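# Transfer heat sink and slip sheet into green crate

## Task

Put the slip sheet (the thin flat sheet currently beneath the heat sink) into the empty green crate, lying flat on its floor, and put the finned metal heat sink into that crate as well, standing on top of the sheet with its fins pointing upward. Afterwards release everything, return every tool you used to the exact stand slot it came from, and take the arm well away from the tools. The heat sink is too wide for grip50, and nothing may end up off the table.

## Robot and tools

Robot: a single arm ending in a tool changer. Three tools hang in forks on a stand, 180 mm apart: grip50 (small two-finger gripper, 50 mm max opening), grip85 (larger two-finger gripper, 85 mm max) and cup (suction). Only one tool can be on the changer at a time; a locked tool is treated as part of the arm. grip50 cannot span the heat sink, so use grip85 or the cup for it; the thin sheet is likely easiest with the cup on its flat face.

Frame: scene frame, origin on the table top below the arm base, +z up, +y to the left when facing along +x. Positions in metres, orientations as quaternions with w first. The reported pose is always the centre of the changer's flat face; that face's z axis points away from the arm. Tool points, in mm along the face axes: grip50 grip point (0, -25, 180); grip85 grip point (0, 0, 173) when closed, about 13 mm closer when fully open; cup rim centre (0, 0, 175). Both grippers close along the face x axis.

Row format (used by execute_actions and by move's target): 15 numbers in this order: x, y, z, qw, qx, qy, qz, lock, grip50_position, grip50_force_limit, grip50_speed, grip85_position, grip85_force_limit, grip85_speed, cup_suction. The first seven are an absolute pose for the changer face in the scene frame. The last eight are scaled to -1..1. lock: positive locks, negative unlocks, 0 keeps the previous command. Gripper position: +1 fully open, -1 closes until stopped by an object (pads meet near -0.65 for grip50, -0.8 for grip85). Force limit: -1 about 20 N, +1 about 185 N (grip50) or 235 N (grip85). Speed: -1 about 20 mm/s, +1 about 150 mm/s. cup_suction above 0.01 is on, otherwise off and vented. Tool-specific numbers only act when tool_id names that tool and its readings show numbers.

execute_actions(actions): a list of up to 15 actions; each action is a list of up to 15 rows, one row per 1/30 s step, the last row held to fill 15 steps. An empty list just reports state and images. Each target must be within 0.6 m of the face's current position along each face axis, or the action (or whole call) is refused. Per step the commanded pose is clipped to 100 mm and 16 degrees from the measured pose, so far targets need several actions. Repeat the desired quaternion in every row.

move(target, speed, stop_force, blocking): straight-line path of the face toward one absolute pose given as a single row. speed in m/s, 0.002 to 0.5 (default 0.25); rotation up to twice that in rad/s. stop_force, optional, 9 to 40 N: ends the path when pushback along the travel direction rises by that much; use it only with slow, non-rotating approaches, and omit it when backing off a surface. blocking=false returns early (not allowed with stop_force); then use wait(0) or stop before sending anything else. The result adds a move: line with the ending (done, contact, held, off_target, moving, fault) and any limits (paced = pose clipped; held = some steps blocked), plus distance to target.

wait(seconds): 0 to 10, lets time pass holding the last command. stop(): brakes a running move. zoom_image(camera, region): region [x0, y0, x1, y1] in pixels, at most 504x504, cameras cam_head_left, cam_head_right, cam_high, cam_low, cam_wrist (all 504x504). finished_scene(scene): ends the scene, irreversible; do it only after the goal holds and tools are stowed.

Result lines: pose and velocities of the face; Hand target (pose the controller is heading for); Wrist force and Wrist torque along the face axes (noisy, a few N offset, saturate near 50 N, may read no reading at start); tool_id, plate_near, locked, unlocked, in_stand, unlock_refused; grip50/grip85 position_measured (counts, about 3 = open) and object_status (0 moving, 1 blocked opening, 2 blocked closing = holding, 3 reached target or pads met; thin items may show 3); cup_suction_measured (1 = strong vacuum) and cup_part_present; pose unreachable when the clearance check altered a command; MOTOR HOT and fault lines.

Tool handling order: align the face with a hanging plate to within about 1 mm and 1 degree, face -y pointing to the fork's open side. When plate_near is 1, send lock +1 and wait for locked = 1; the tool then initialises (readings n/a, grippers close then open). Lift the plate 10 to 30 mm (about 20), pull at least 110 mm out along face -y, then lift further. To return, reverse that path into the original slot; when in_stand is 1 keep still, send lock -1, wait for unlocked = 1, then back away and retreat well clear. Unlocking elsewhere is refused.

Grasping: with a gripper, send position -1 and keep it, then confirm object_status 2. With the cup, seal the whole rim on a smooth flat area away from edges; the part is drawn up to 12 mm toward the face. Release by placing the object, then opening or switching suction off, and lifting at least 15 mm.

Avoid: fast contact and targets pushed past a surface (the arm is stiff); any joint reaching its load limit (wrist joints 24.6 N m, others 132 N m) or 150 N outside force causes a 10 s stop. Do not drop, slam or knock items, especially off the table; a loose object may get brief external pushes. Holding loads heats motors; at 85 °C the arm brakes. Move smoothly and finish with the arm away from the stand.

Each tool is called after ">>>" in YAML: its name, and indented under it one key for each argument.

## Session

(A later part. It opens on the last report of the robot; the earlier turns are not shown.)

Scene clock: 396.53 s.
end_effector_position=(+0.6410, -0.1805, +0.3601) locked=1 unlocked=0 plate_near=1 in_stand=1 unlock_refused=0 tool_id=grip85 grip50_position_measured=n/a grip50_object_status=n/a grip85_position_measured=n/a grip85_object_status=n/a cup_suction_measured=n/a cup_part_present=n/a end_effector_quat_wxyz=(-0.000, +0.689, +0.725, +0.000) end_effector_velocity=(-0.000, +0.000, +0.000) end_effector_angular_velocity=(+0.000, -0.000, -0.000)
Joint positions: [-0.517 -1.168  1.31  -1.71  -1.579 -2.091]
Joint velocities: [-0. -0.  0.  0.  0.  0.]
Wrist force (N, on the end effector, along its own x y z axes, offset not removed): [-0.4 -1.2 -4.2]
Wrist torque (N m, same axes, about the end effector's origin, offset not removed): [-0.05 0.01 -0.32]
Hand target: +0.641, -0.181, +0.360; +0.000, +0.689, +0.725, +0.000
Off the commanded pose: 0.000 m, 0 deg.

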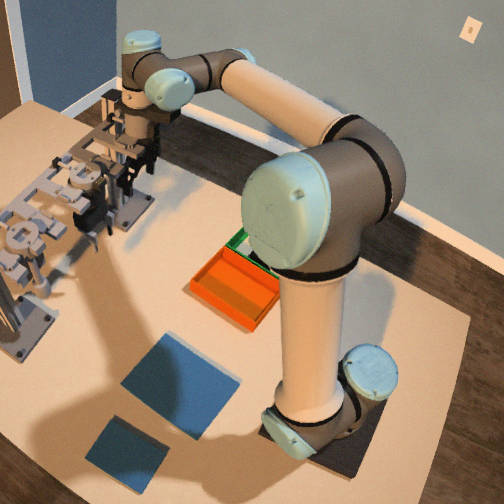

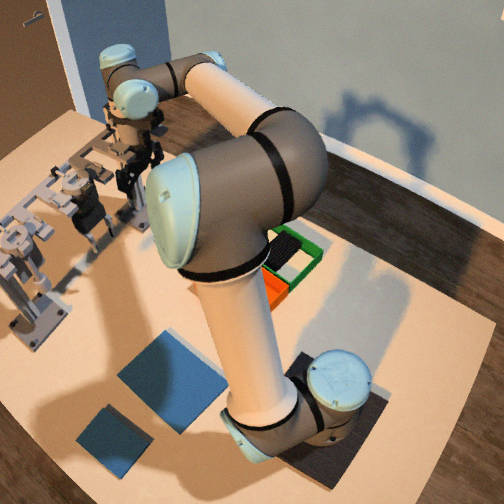

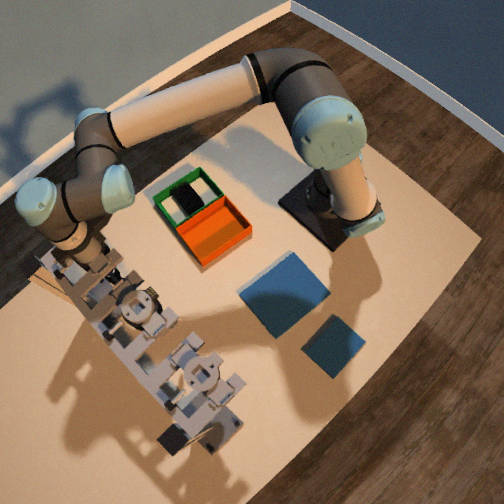

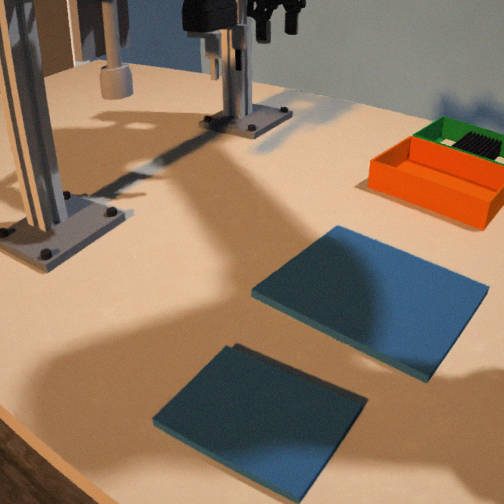

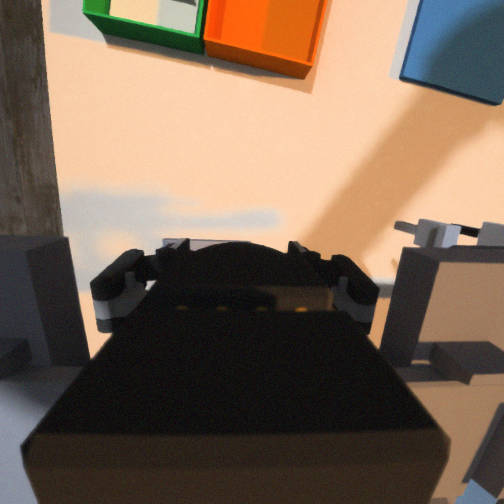

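>>> move:
  target: [0.641,-0.1805,0.38,0,0.6889,0.7249,0,0,1,0,0,1,-0.4,0,0]
  speed: 0.03

>>> move:
  target: [0.48,-0.1887,0.38,0,0.6889,0.7249,0,0,1,0,0,1,-0.4,0,0]
  speed: 0.12

>>> move:
  target: [0.323,-0.309,0.26,0,0.998,-0.057,0,0,1,0,0,0.7,-0.4,0,0]
  speed: 0.3

>>> move:
  target: [0.323,-0.309,0.1984,0,0.998,-0.057,0,0,1,0,0,0.7,-0.4,0,0]
  speed: 0.05

>>> move:
  target: [0.323,-0.309,0.1984,0,0.998,-0.057,0,0,1,0,0,-1,-0.6,-0.5,0]
  speed: 0.05

>>> move:
  target: [0.323,-0.309,0.202,0,0.998,-0.057,0,0,1,0,0,-1,-0.6,-0.5,0]
  speed: 0.01

>>> move:
  target: [0.3236,-0.3037,0.202,0,0.998,-0.057,0,0,1,0,0,-1,-0.6,-0.5,0]
  speed: 0.01

>>> move:
  target: [0.3236,-0.3037,0.195,0,0.998,-0.057,0,0,1,0,0,-1,-0.6,-0.5,0]
  speed: 0.003
  stop_force: 9

Scene clock: 409.83 s.
end_effector_position=(+0.6410, -0.1805, +0.3798) locked=1 unlocked=0 plate_near=1 in_stand=0 unlock_refused=0 tool_id=grip85 grip50_position_measured=n/a grip50_object_status=n/a grip85_position_measured=3 grip85_object_status=3 cup_suction_measured=n/a cup_part_present=n/a end_effector_quat_wxyz=(+0.000, +0.689, +0.725, +0.000) end_effector_velocity=(+0.000, +0.000, +0.002) end_effector_angular_velocity=(+0.001, -0.001, -0.000)
Joint positions: [-0.517 -1.173  1.267 -1.662 -1.579 -2.091]
Joint velocities: [ 0.    -0.    -0.005  0.005  0.001  0.   ]
Wrist force (N, on the end effector, along its own x y z axes, offset not removed): [-2.0 0.5 -3.1]
Wrist torque (N m, same axes, about the end effector's origin, offset not removed): [0.13 0.22 -0.31]
Hand target: +0.641, -0.181, +0.380; +0.000, +0.689, +0.725, +0.000
Off the commanded pose: 0.000 m, 0 deg.
move: done

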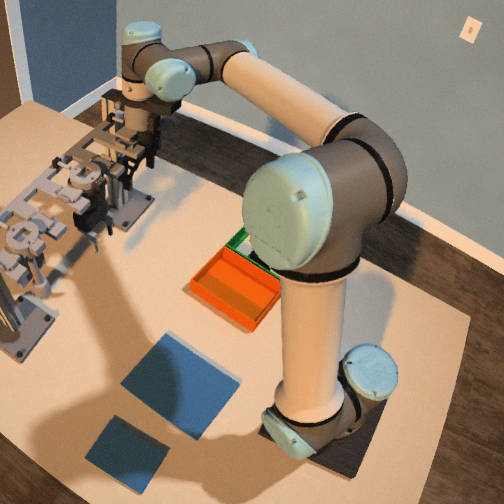

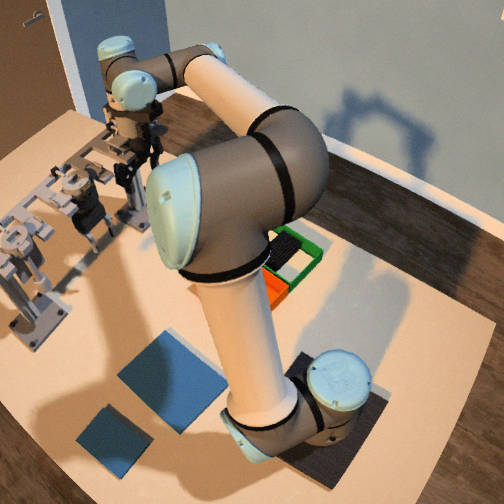

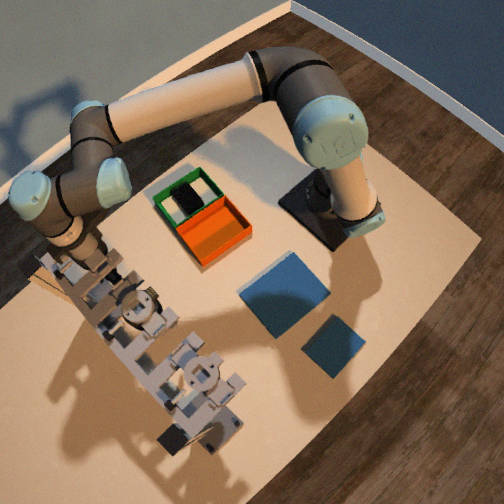

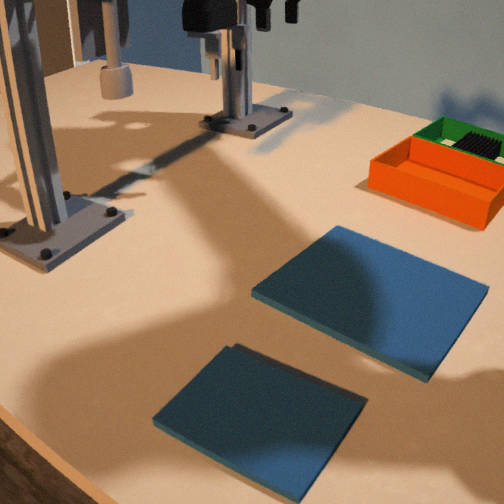

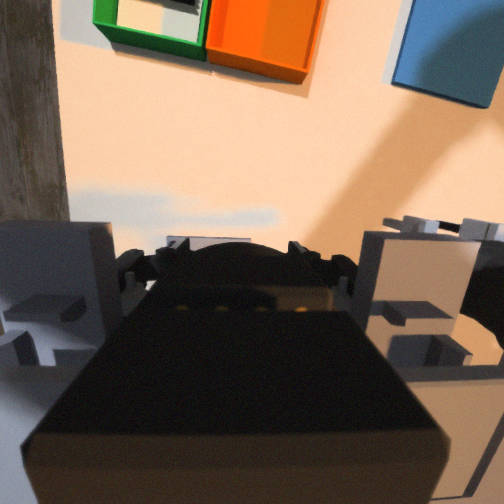

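Scene clock: 411.67 s.
end_effector_position=(+0.4802, -0.1886, +0.3801) locked=1 unlocked=0 plate_near=1 in_stand=0 unlock_refused=0 tool_id=grip85 grip50_position_measured=n/a grip50_object_status=n/a grip85_position_measured=3 grip85_object_status=3 cup_suction_measured=n/a cup_part_present=n/a end_effector_quat_wxyz=(-0.000, +0.689, +0.725, +0.000) end_effector_velocity=(-0.002, +0.000, +0.000) end_effector_angular_velocity=(+0.001, -0.001, -0.000)
Joint positions: [-0.674 -1.537  1.712 -1.745 -1.579 -2.248]
Joint velocities: [-0.003 -0.005  0.005 -0.     0.001 -0.003]
Wrist force (N, on the end effector, along its own x y z axes, offset not removed): [1.0 -0.4 -2.9]
Wrist torque (N m, same axes, about the end effector's origin, offset not removed): [0.13 -0.01 -0.20]
Hand target: +0.480, -0.189, +0.380; -0.000, +0.689, +0.725, +0.000
Off the commanded pose: 0.000 m, 0 deg.
move: done

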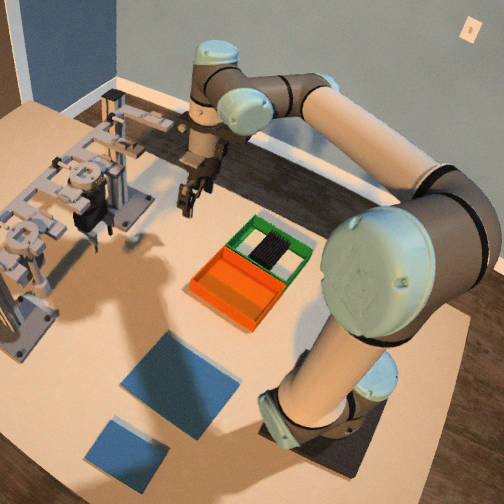

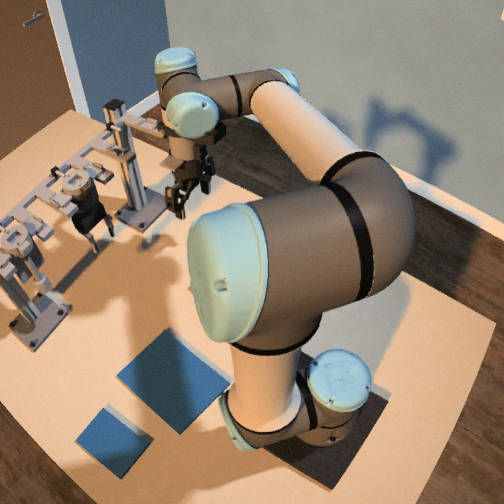

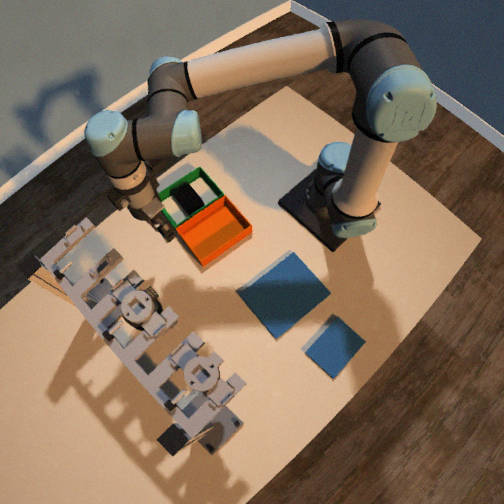

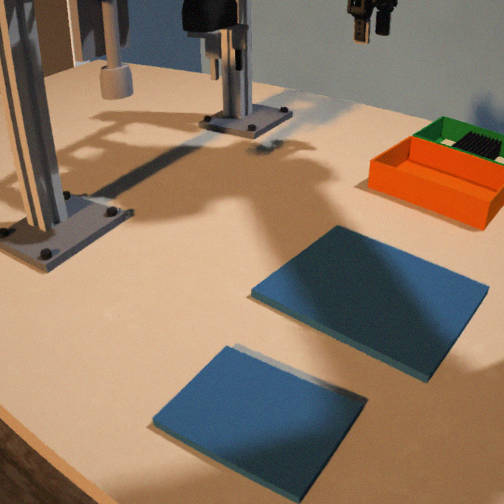

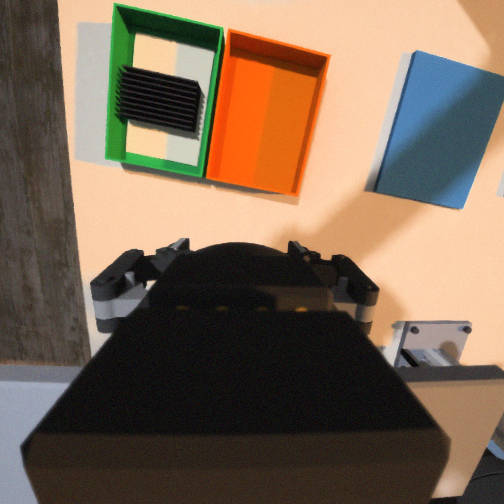

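Scene clock: 415.10 s.
end_effector_position=(+0.3229, -0.3086, +0.2602) locked=1 unlocked=0 plate_near=1 in_stand=0 unlock_refused=0 tool_id=grip85 grip50_position_measured=n/a grip50_object_status=n/a grip85_position_measured=41 grip85_object_status=3 cup_suction_measured=n/a cup_part_present=n/a end_effector_quat_wxyz=(-0.000, +0.998, -0.057, +0.000) end_effector_velocity=(-0.001, -0.001, -0.001) end_effector_angular_velocity=(-0.001, +0.000, -0.010)
Joint positions: [-1.106 -1.614  2.11  -2.069 -1.579 -0.945]
Joint velocities: [-0.002  0.     0.001 -0.003 -0.001  0.008]
Wrist force (N, on the end effector, along its own x y z axes, offset not removed): [-0.8 -0.7 -2.2]
Wrist torque (N m, same axes, about the end effector's origin, offset not removed): [0.11 -0.07 -0.07]
Hand target: +0.323, -0.309, +0.260; -0.000, +0.998, -0.057, +0.000
Off the commanded pose: 0.000 m, 0 deg.
move: done

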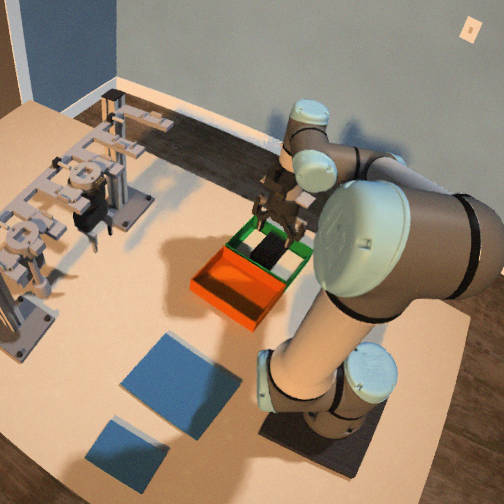

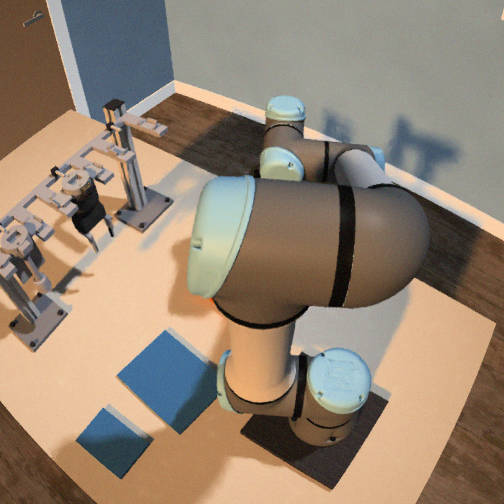

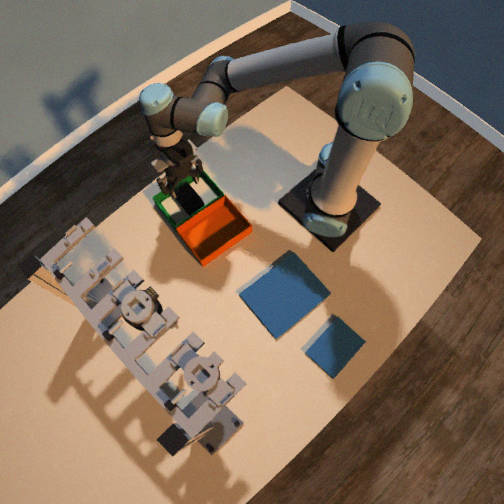

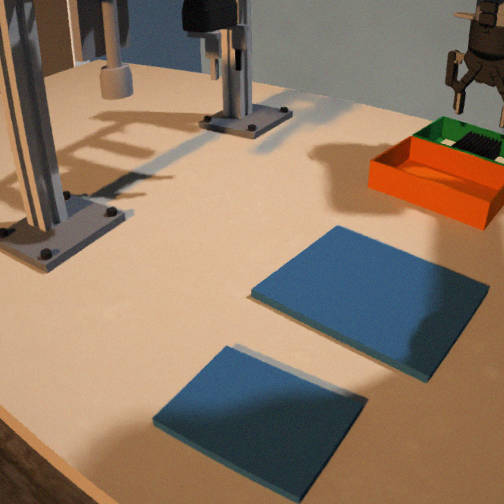

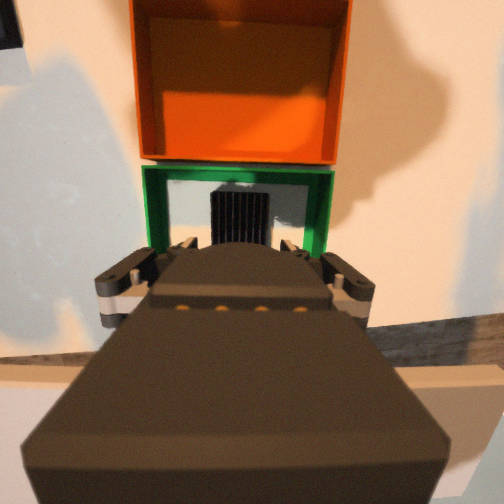

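Scene clock: 416.73 s.
end_effector_position=(+0.3229, -0.3089, +0.1986) locked=1 unlocked=0 plate_near=1 in_stand=0 unlock_refused=0 tool_id=grip85 grip50_position_measured=n/a grip50_object_status=n/a grip85_position_measured=41 grip85_object_status=3 cup_suction_measured=n/a cup_part_present=n/a end_effector_quat_wxyz=(-0.000, +0.998, -0.057, -0.000) end_effector_velocity=(-0.000, -0.000, -0.002) end_effector_angular_velocity=(-0.001, +0.000, -0.001)
Joint positions: [-1.107 -1.516  2.201 -2.258 -1.579 -0.945]
Joint velocities: [ 0.     0.003  0.002 -0.005 -0.001  0.001]
Wrist force (N, on the end effector, along its own x y z axes, offset not removed): [0.0 1.4 -3.4]
Wrist torque (N m, same axes, about the end effector's origin, offset not removed): [0.16 0.00 -0.38]
Hand target: +0.323, -0.309, +0.198; -0.000, +0.998, -0.057, +0.000
Off the commanded pose: 0.000 m, 0 deg.
move: done

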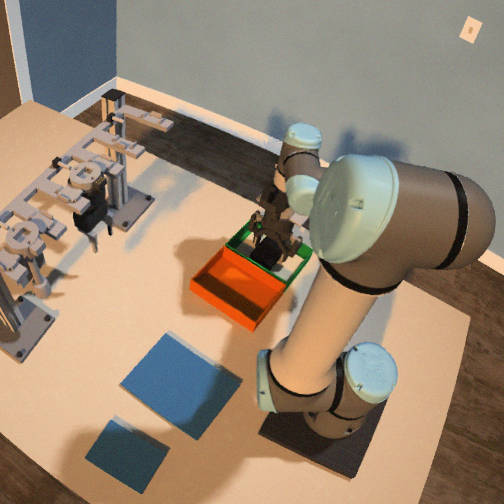

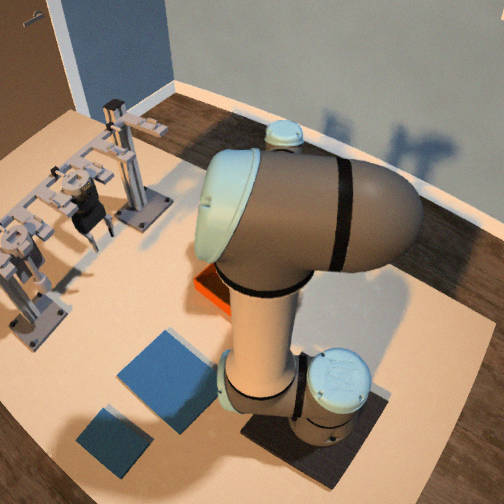

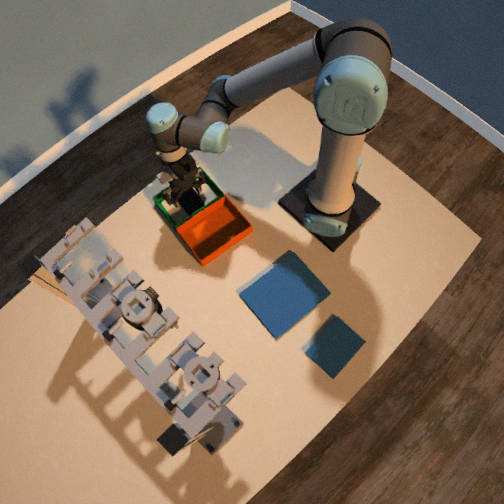

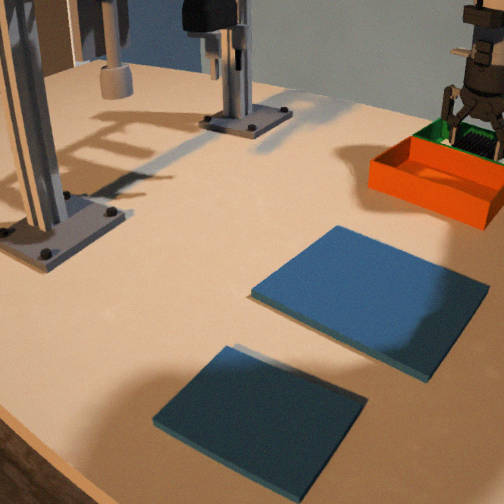

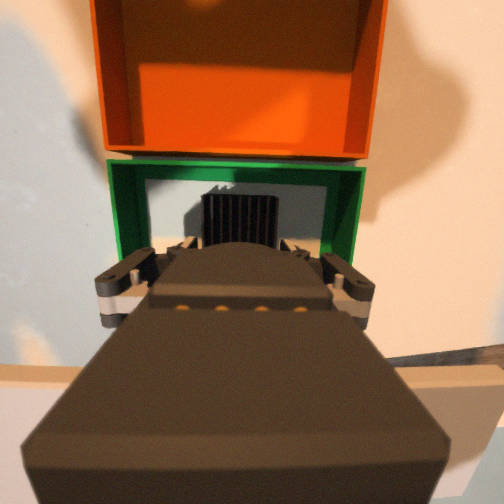

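Scene clock: 417.43 s.
end_effector_position=(+0.3230, -0.3090, +0.1984) locked=1 unlocked=0 plate_near=1 in_stand=0 unlock_refused=0 tool_id=grip85 grip50_position_measured=n/a grip50_object_status=n/a grip85_position_measured=80 grip85_object_status=2 cup_suction_measured=n/a cup_part_present=n/a end_effector_quat_wxyz=(+0.000, +0.998, -0.057, +0.000) end_effector_velocity=(-0.000, +0.000, -0.000) end_effector_angular_velocity=(+0.001, +0.001, -0.000)
Joint positions: [-1.107 -1.516  2.201 -2.259 -1.579 -0.945]
Joint velocities: [ 0.  0. -0.  0. -0.  0.]
Wrist force (N, on the end effector, along its own x y z axes, offset not removed): [-8.9 -8.1 -39.6]
Wrist torque (N m, same axes, about the end effector's origin, offset not removed): [1.56 -1.22 -0.28]
Hand target: +0.323, -0.309, +0.198; +0.000, +0.998, -0.057, +0.000
Off the commanded pose: 0.000 m, 0 deg.
move: done

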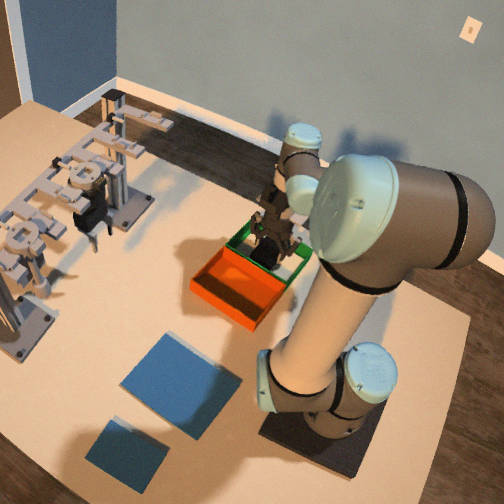

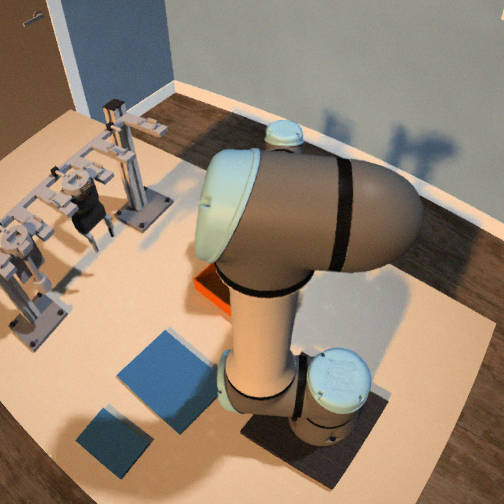

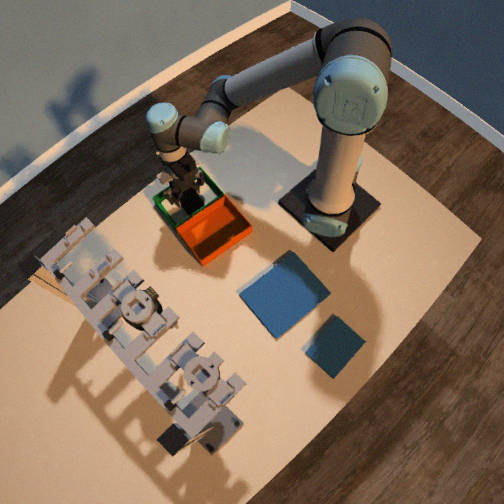

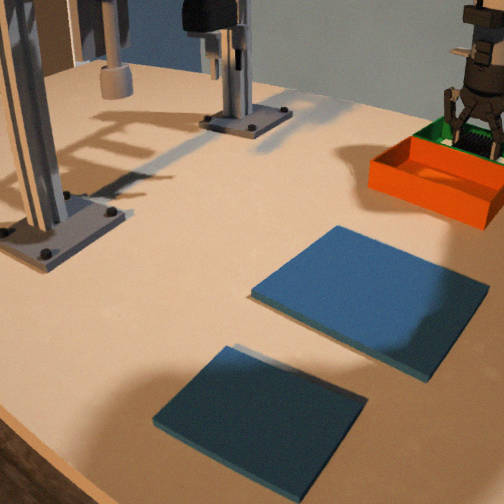

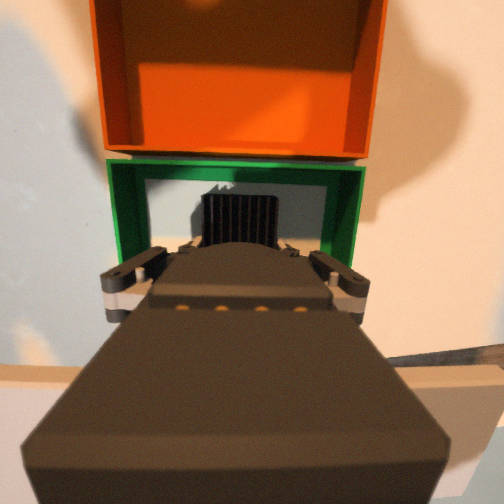

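Scene clock: 418.13 s.
end_effector_position=(+0.3230, -0.3090, +0.2019) locked=1 unlocked=0 plate_near=1 in_stand=0 unlock_refused=0 tool_id=grip85 grip50_position_measured=n/a grip50_object_status=n/a grip85_position_measured=80 grip85_object_status=2 cup_suction_measured=n/a cup_part_present=n/a end_effector_quat_wxyz=(+0.000, +0.998, -0.057, -0.000) end_effector_velocity=(-0.000, -0.000, +0.001) end_effector_angular_velocity=(+0.000, +0.001, +0.000)
Joint positions: [-1.107 -1.522  2.197 -2.248 -1.579 -0.945]
Joint velocities: [ 0.    -0.002 -0.002  0.005 -0.001 -0.   ]
Wrist force (N, on the end effector, along its own x y z axes, offset not removed): [1.3 1.5 2.0]
Wrist torque (N m, same axes, about the end effector's origin, offset not removed): [0.08 -0.15 -0.21]
Hand target: +0.323, -0.309, +0.202; +0.000, +0.998, -0.057, +0.000
Off the commanded pose: 0.000 m, 0 deg.
move: done

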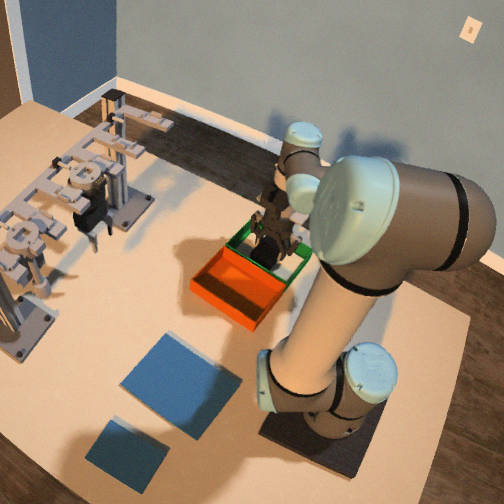

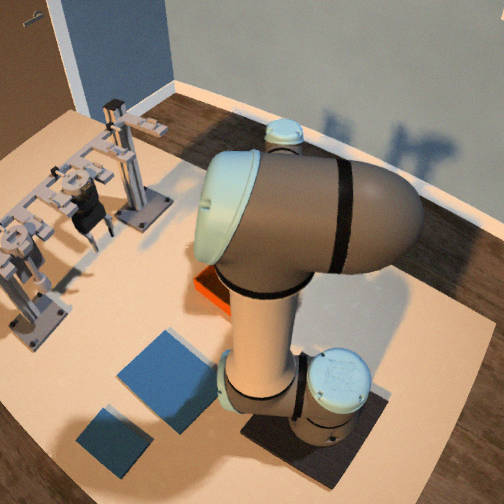

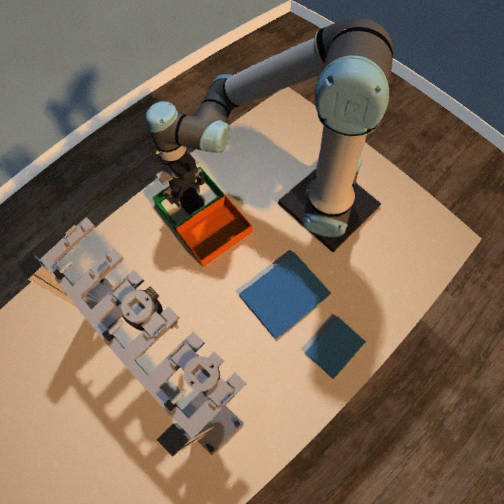

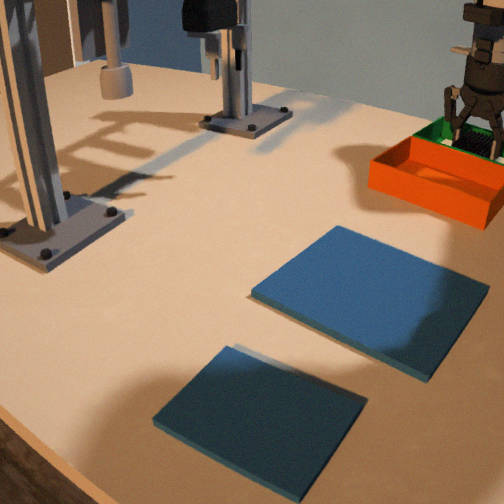

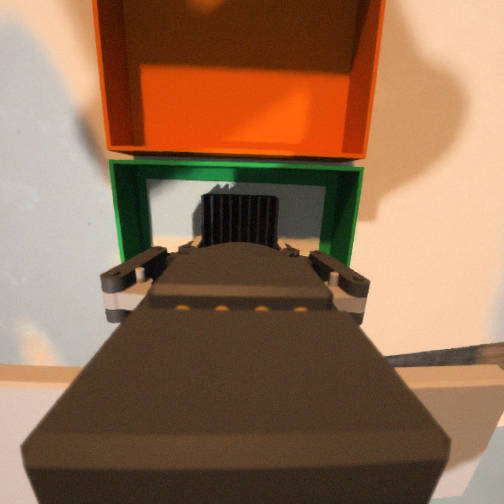

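Scene clock: 418.90 s.
end_effector_position=(+0.3236, -0.3039, +0.2020) locked=1 unlocked=0 plate_near=1 in_stand=0 unlock_refused=0 tool_id=grip85 grip50_position_measured=n/a grip50_object_status=n/a grip85_position_measured=80 grip85_object_status=2 cup_suction_measured=n/a cup_part_present=n/a end_effector_quat_wxyz=(-0.000, +0.998, -0.057, -0.000) end_effector_velocity=(+0.000, +0.002, +0.000) end_effector_angular_velocity=(-0.000, -0.001, -0.000)
Joint positions: [-1.1   -1.529  2.204 -2.248 -1.579 -0.938]
Joint velocities: [ 0.003 -0.003  0.003 -0.001  0.001  0.003]
Wrist force (N, on the end effector, along its own x y z axes, offset not removed): [0.0 0.8 0.2]
Wrist torque (N m, same axes, about the end effector's origin, offset not removed): [0.16 -0.06 -0.20]
Hand target: +0.324, -0.304, +0.202; +0.000, +0.998, -0.057, -0.000
Off the commanded pose: 0.000 m, 0 deg.
move: done

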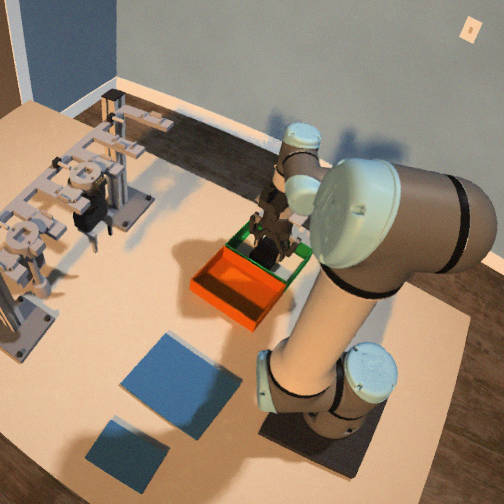

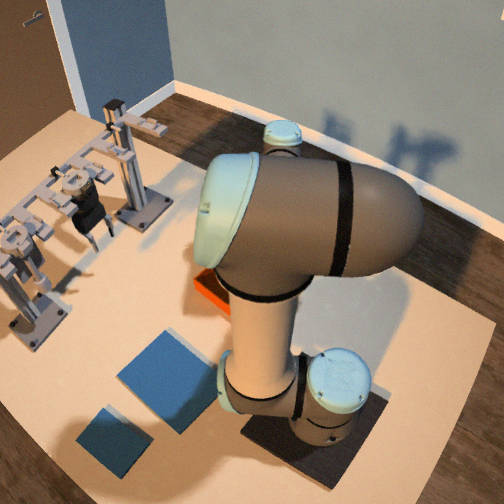

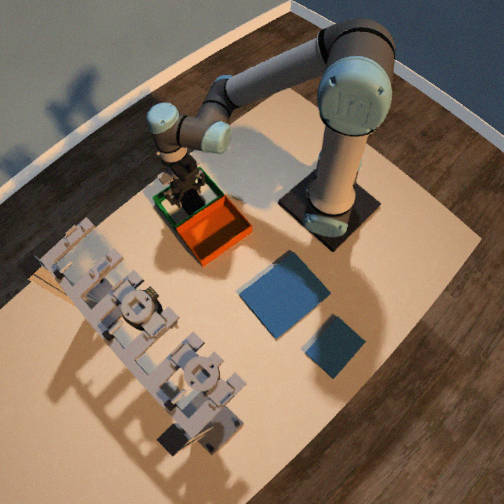

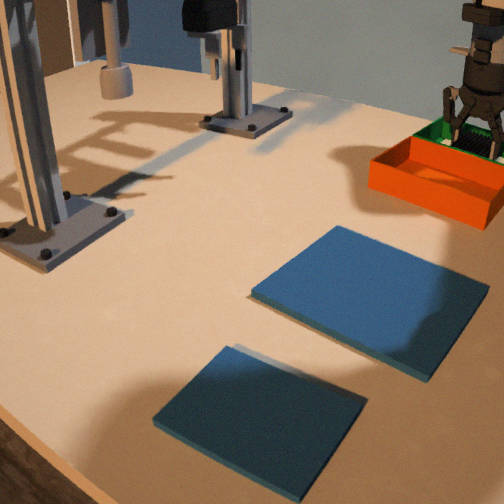

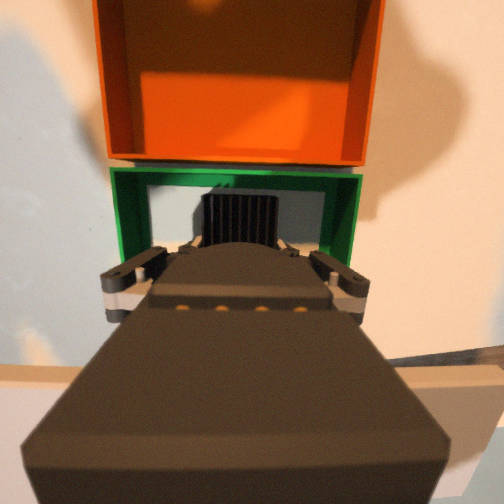

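Scene clock: 420.43 s.
end_effector_position=(+0.3236, -0.3038, +0.1985) locked=1 unlocked=0 plate_near=1 in_stand=0 unlock_refused=0 tool_id=grip85 grip50_position_measured=n/a grip50_object_status=n/a grip85_position_measured=80 grip85_object_status=2 cup_suction_measured=n/a cup_part_present=n/a end_effector_quat_wxyz=(+0.000, +0.998, -0.057, +0.000) end_effector_velocity=(-0.000, +0.000, +0.001) end_effector_angular_velocity=(+0.002, +0.001, +0.000)
Joint positions: [-1.1   -1.523  2.209 -2.259 -1.579 -0.938]
Joint velocities: [ 0.    -0.001 -0.002  0.005  0.    -0.   ]
Wrist force (N, on the end effector, along its own x y z axes, offset not removed): [-8.9 -11.3 -37.1]
Wrist torque (N m, same axes, about the end effector's origin, offset not removed): [1.53 -1.33 0.01]
Hand target: +0.324, -0.304, +0.199; +0.000, +0.998, -0.057, +0.000
Off the commanded pose: 0.004 m, 0 deg.
move: contact

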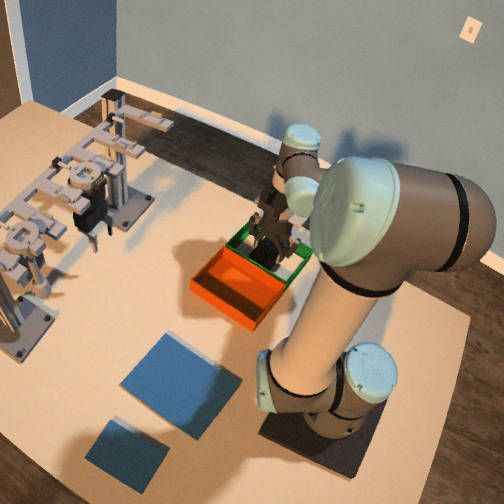

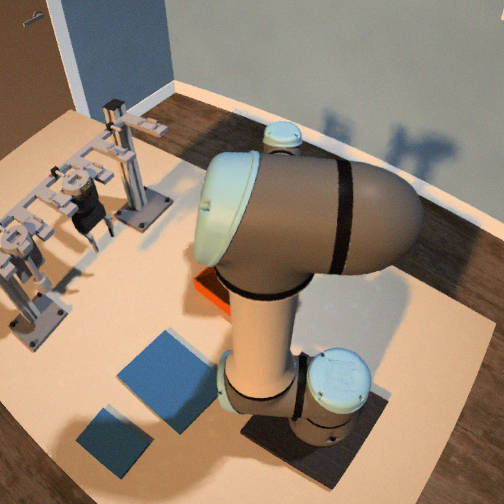

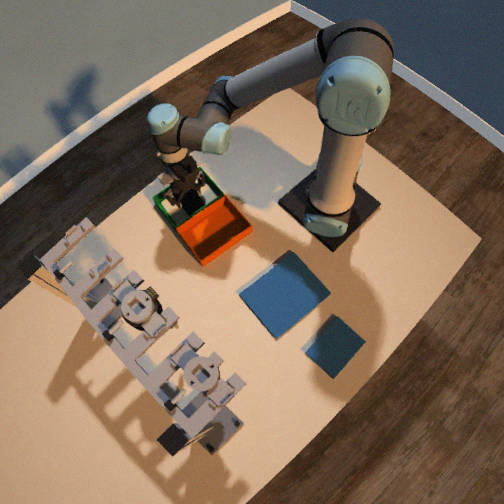

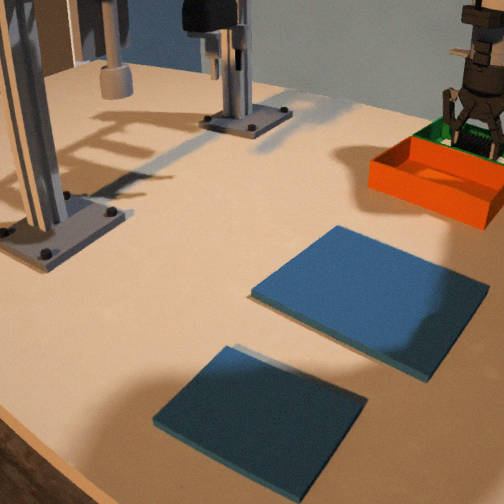

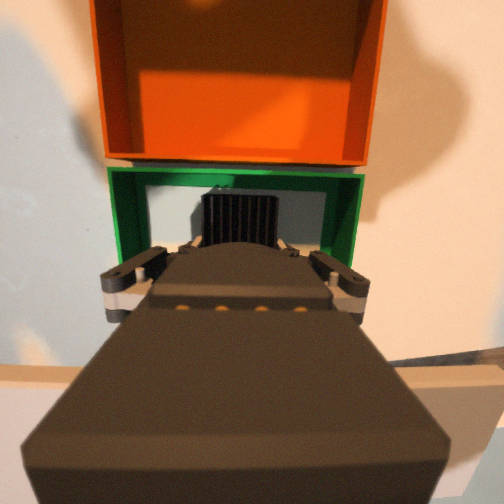

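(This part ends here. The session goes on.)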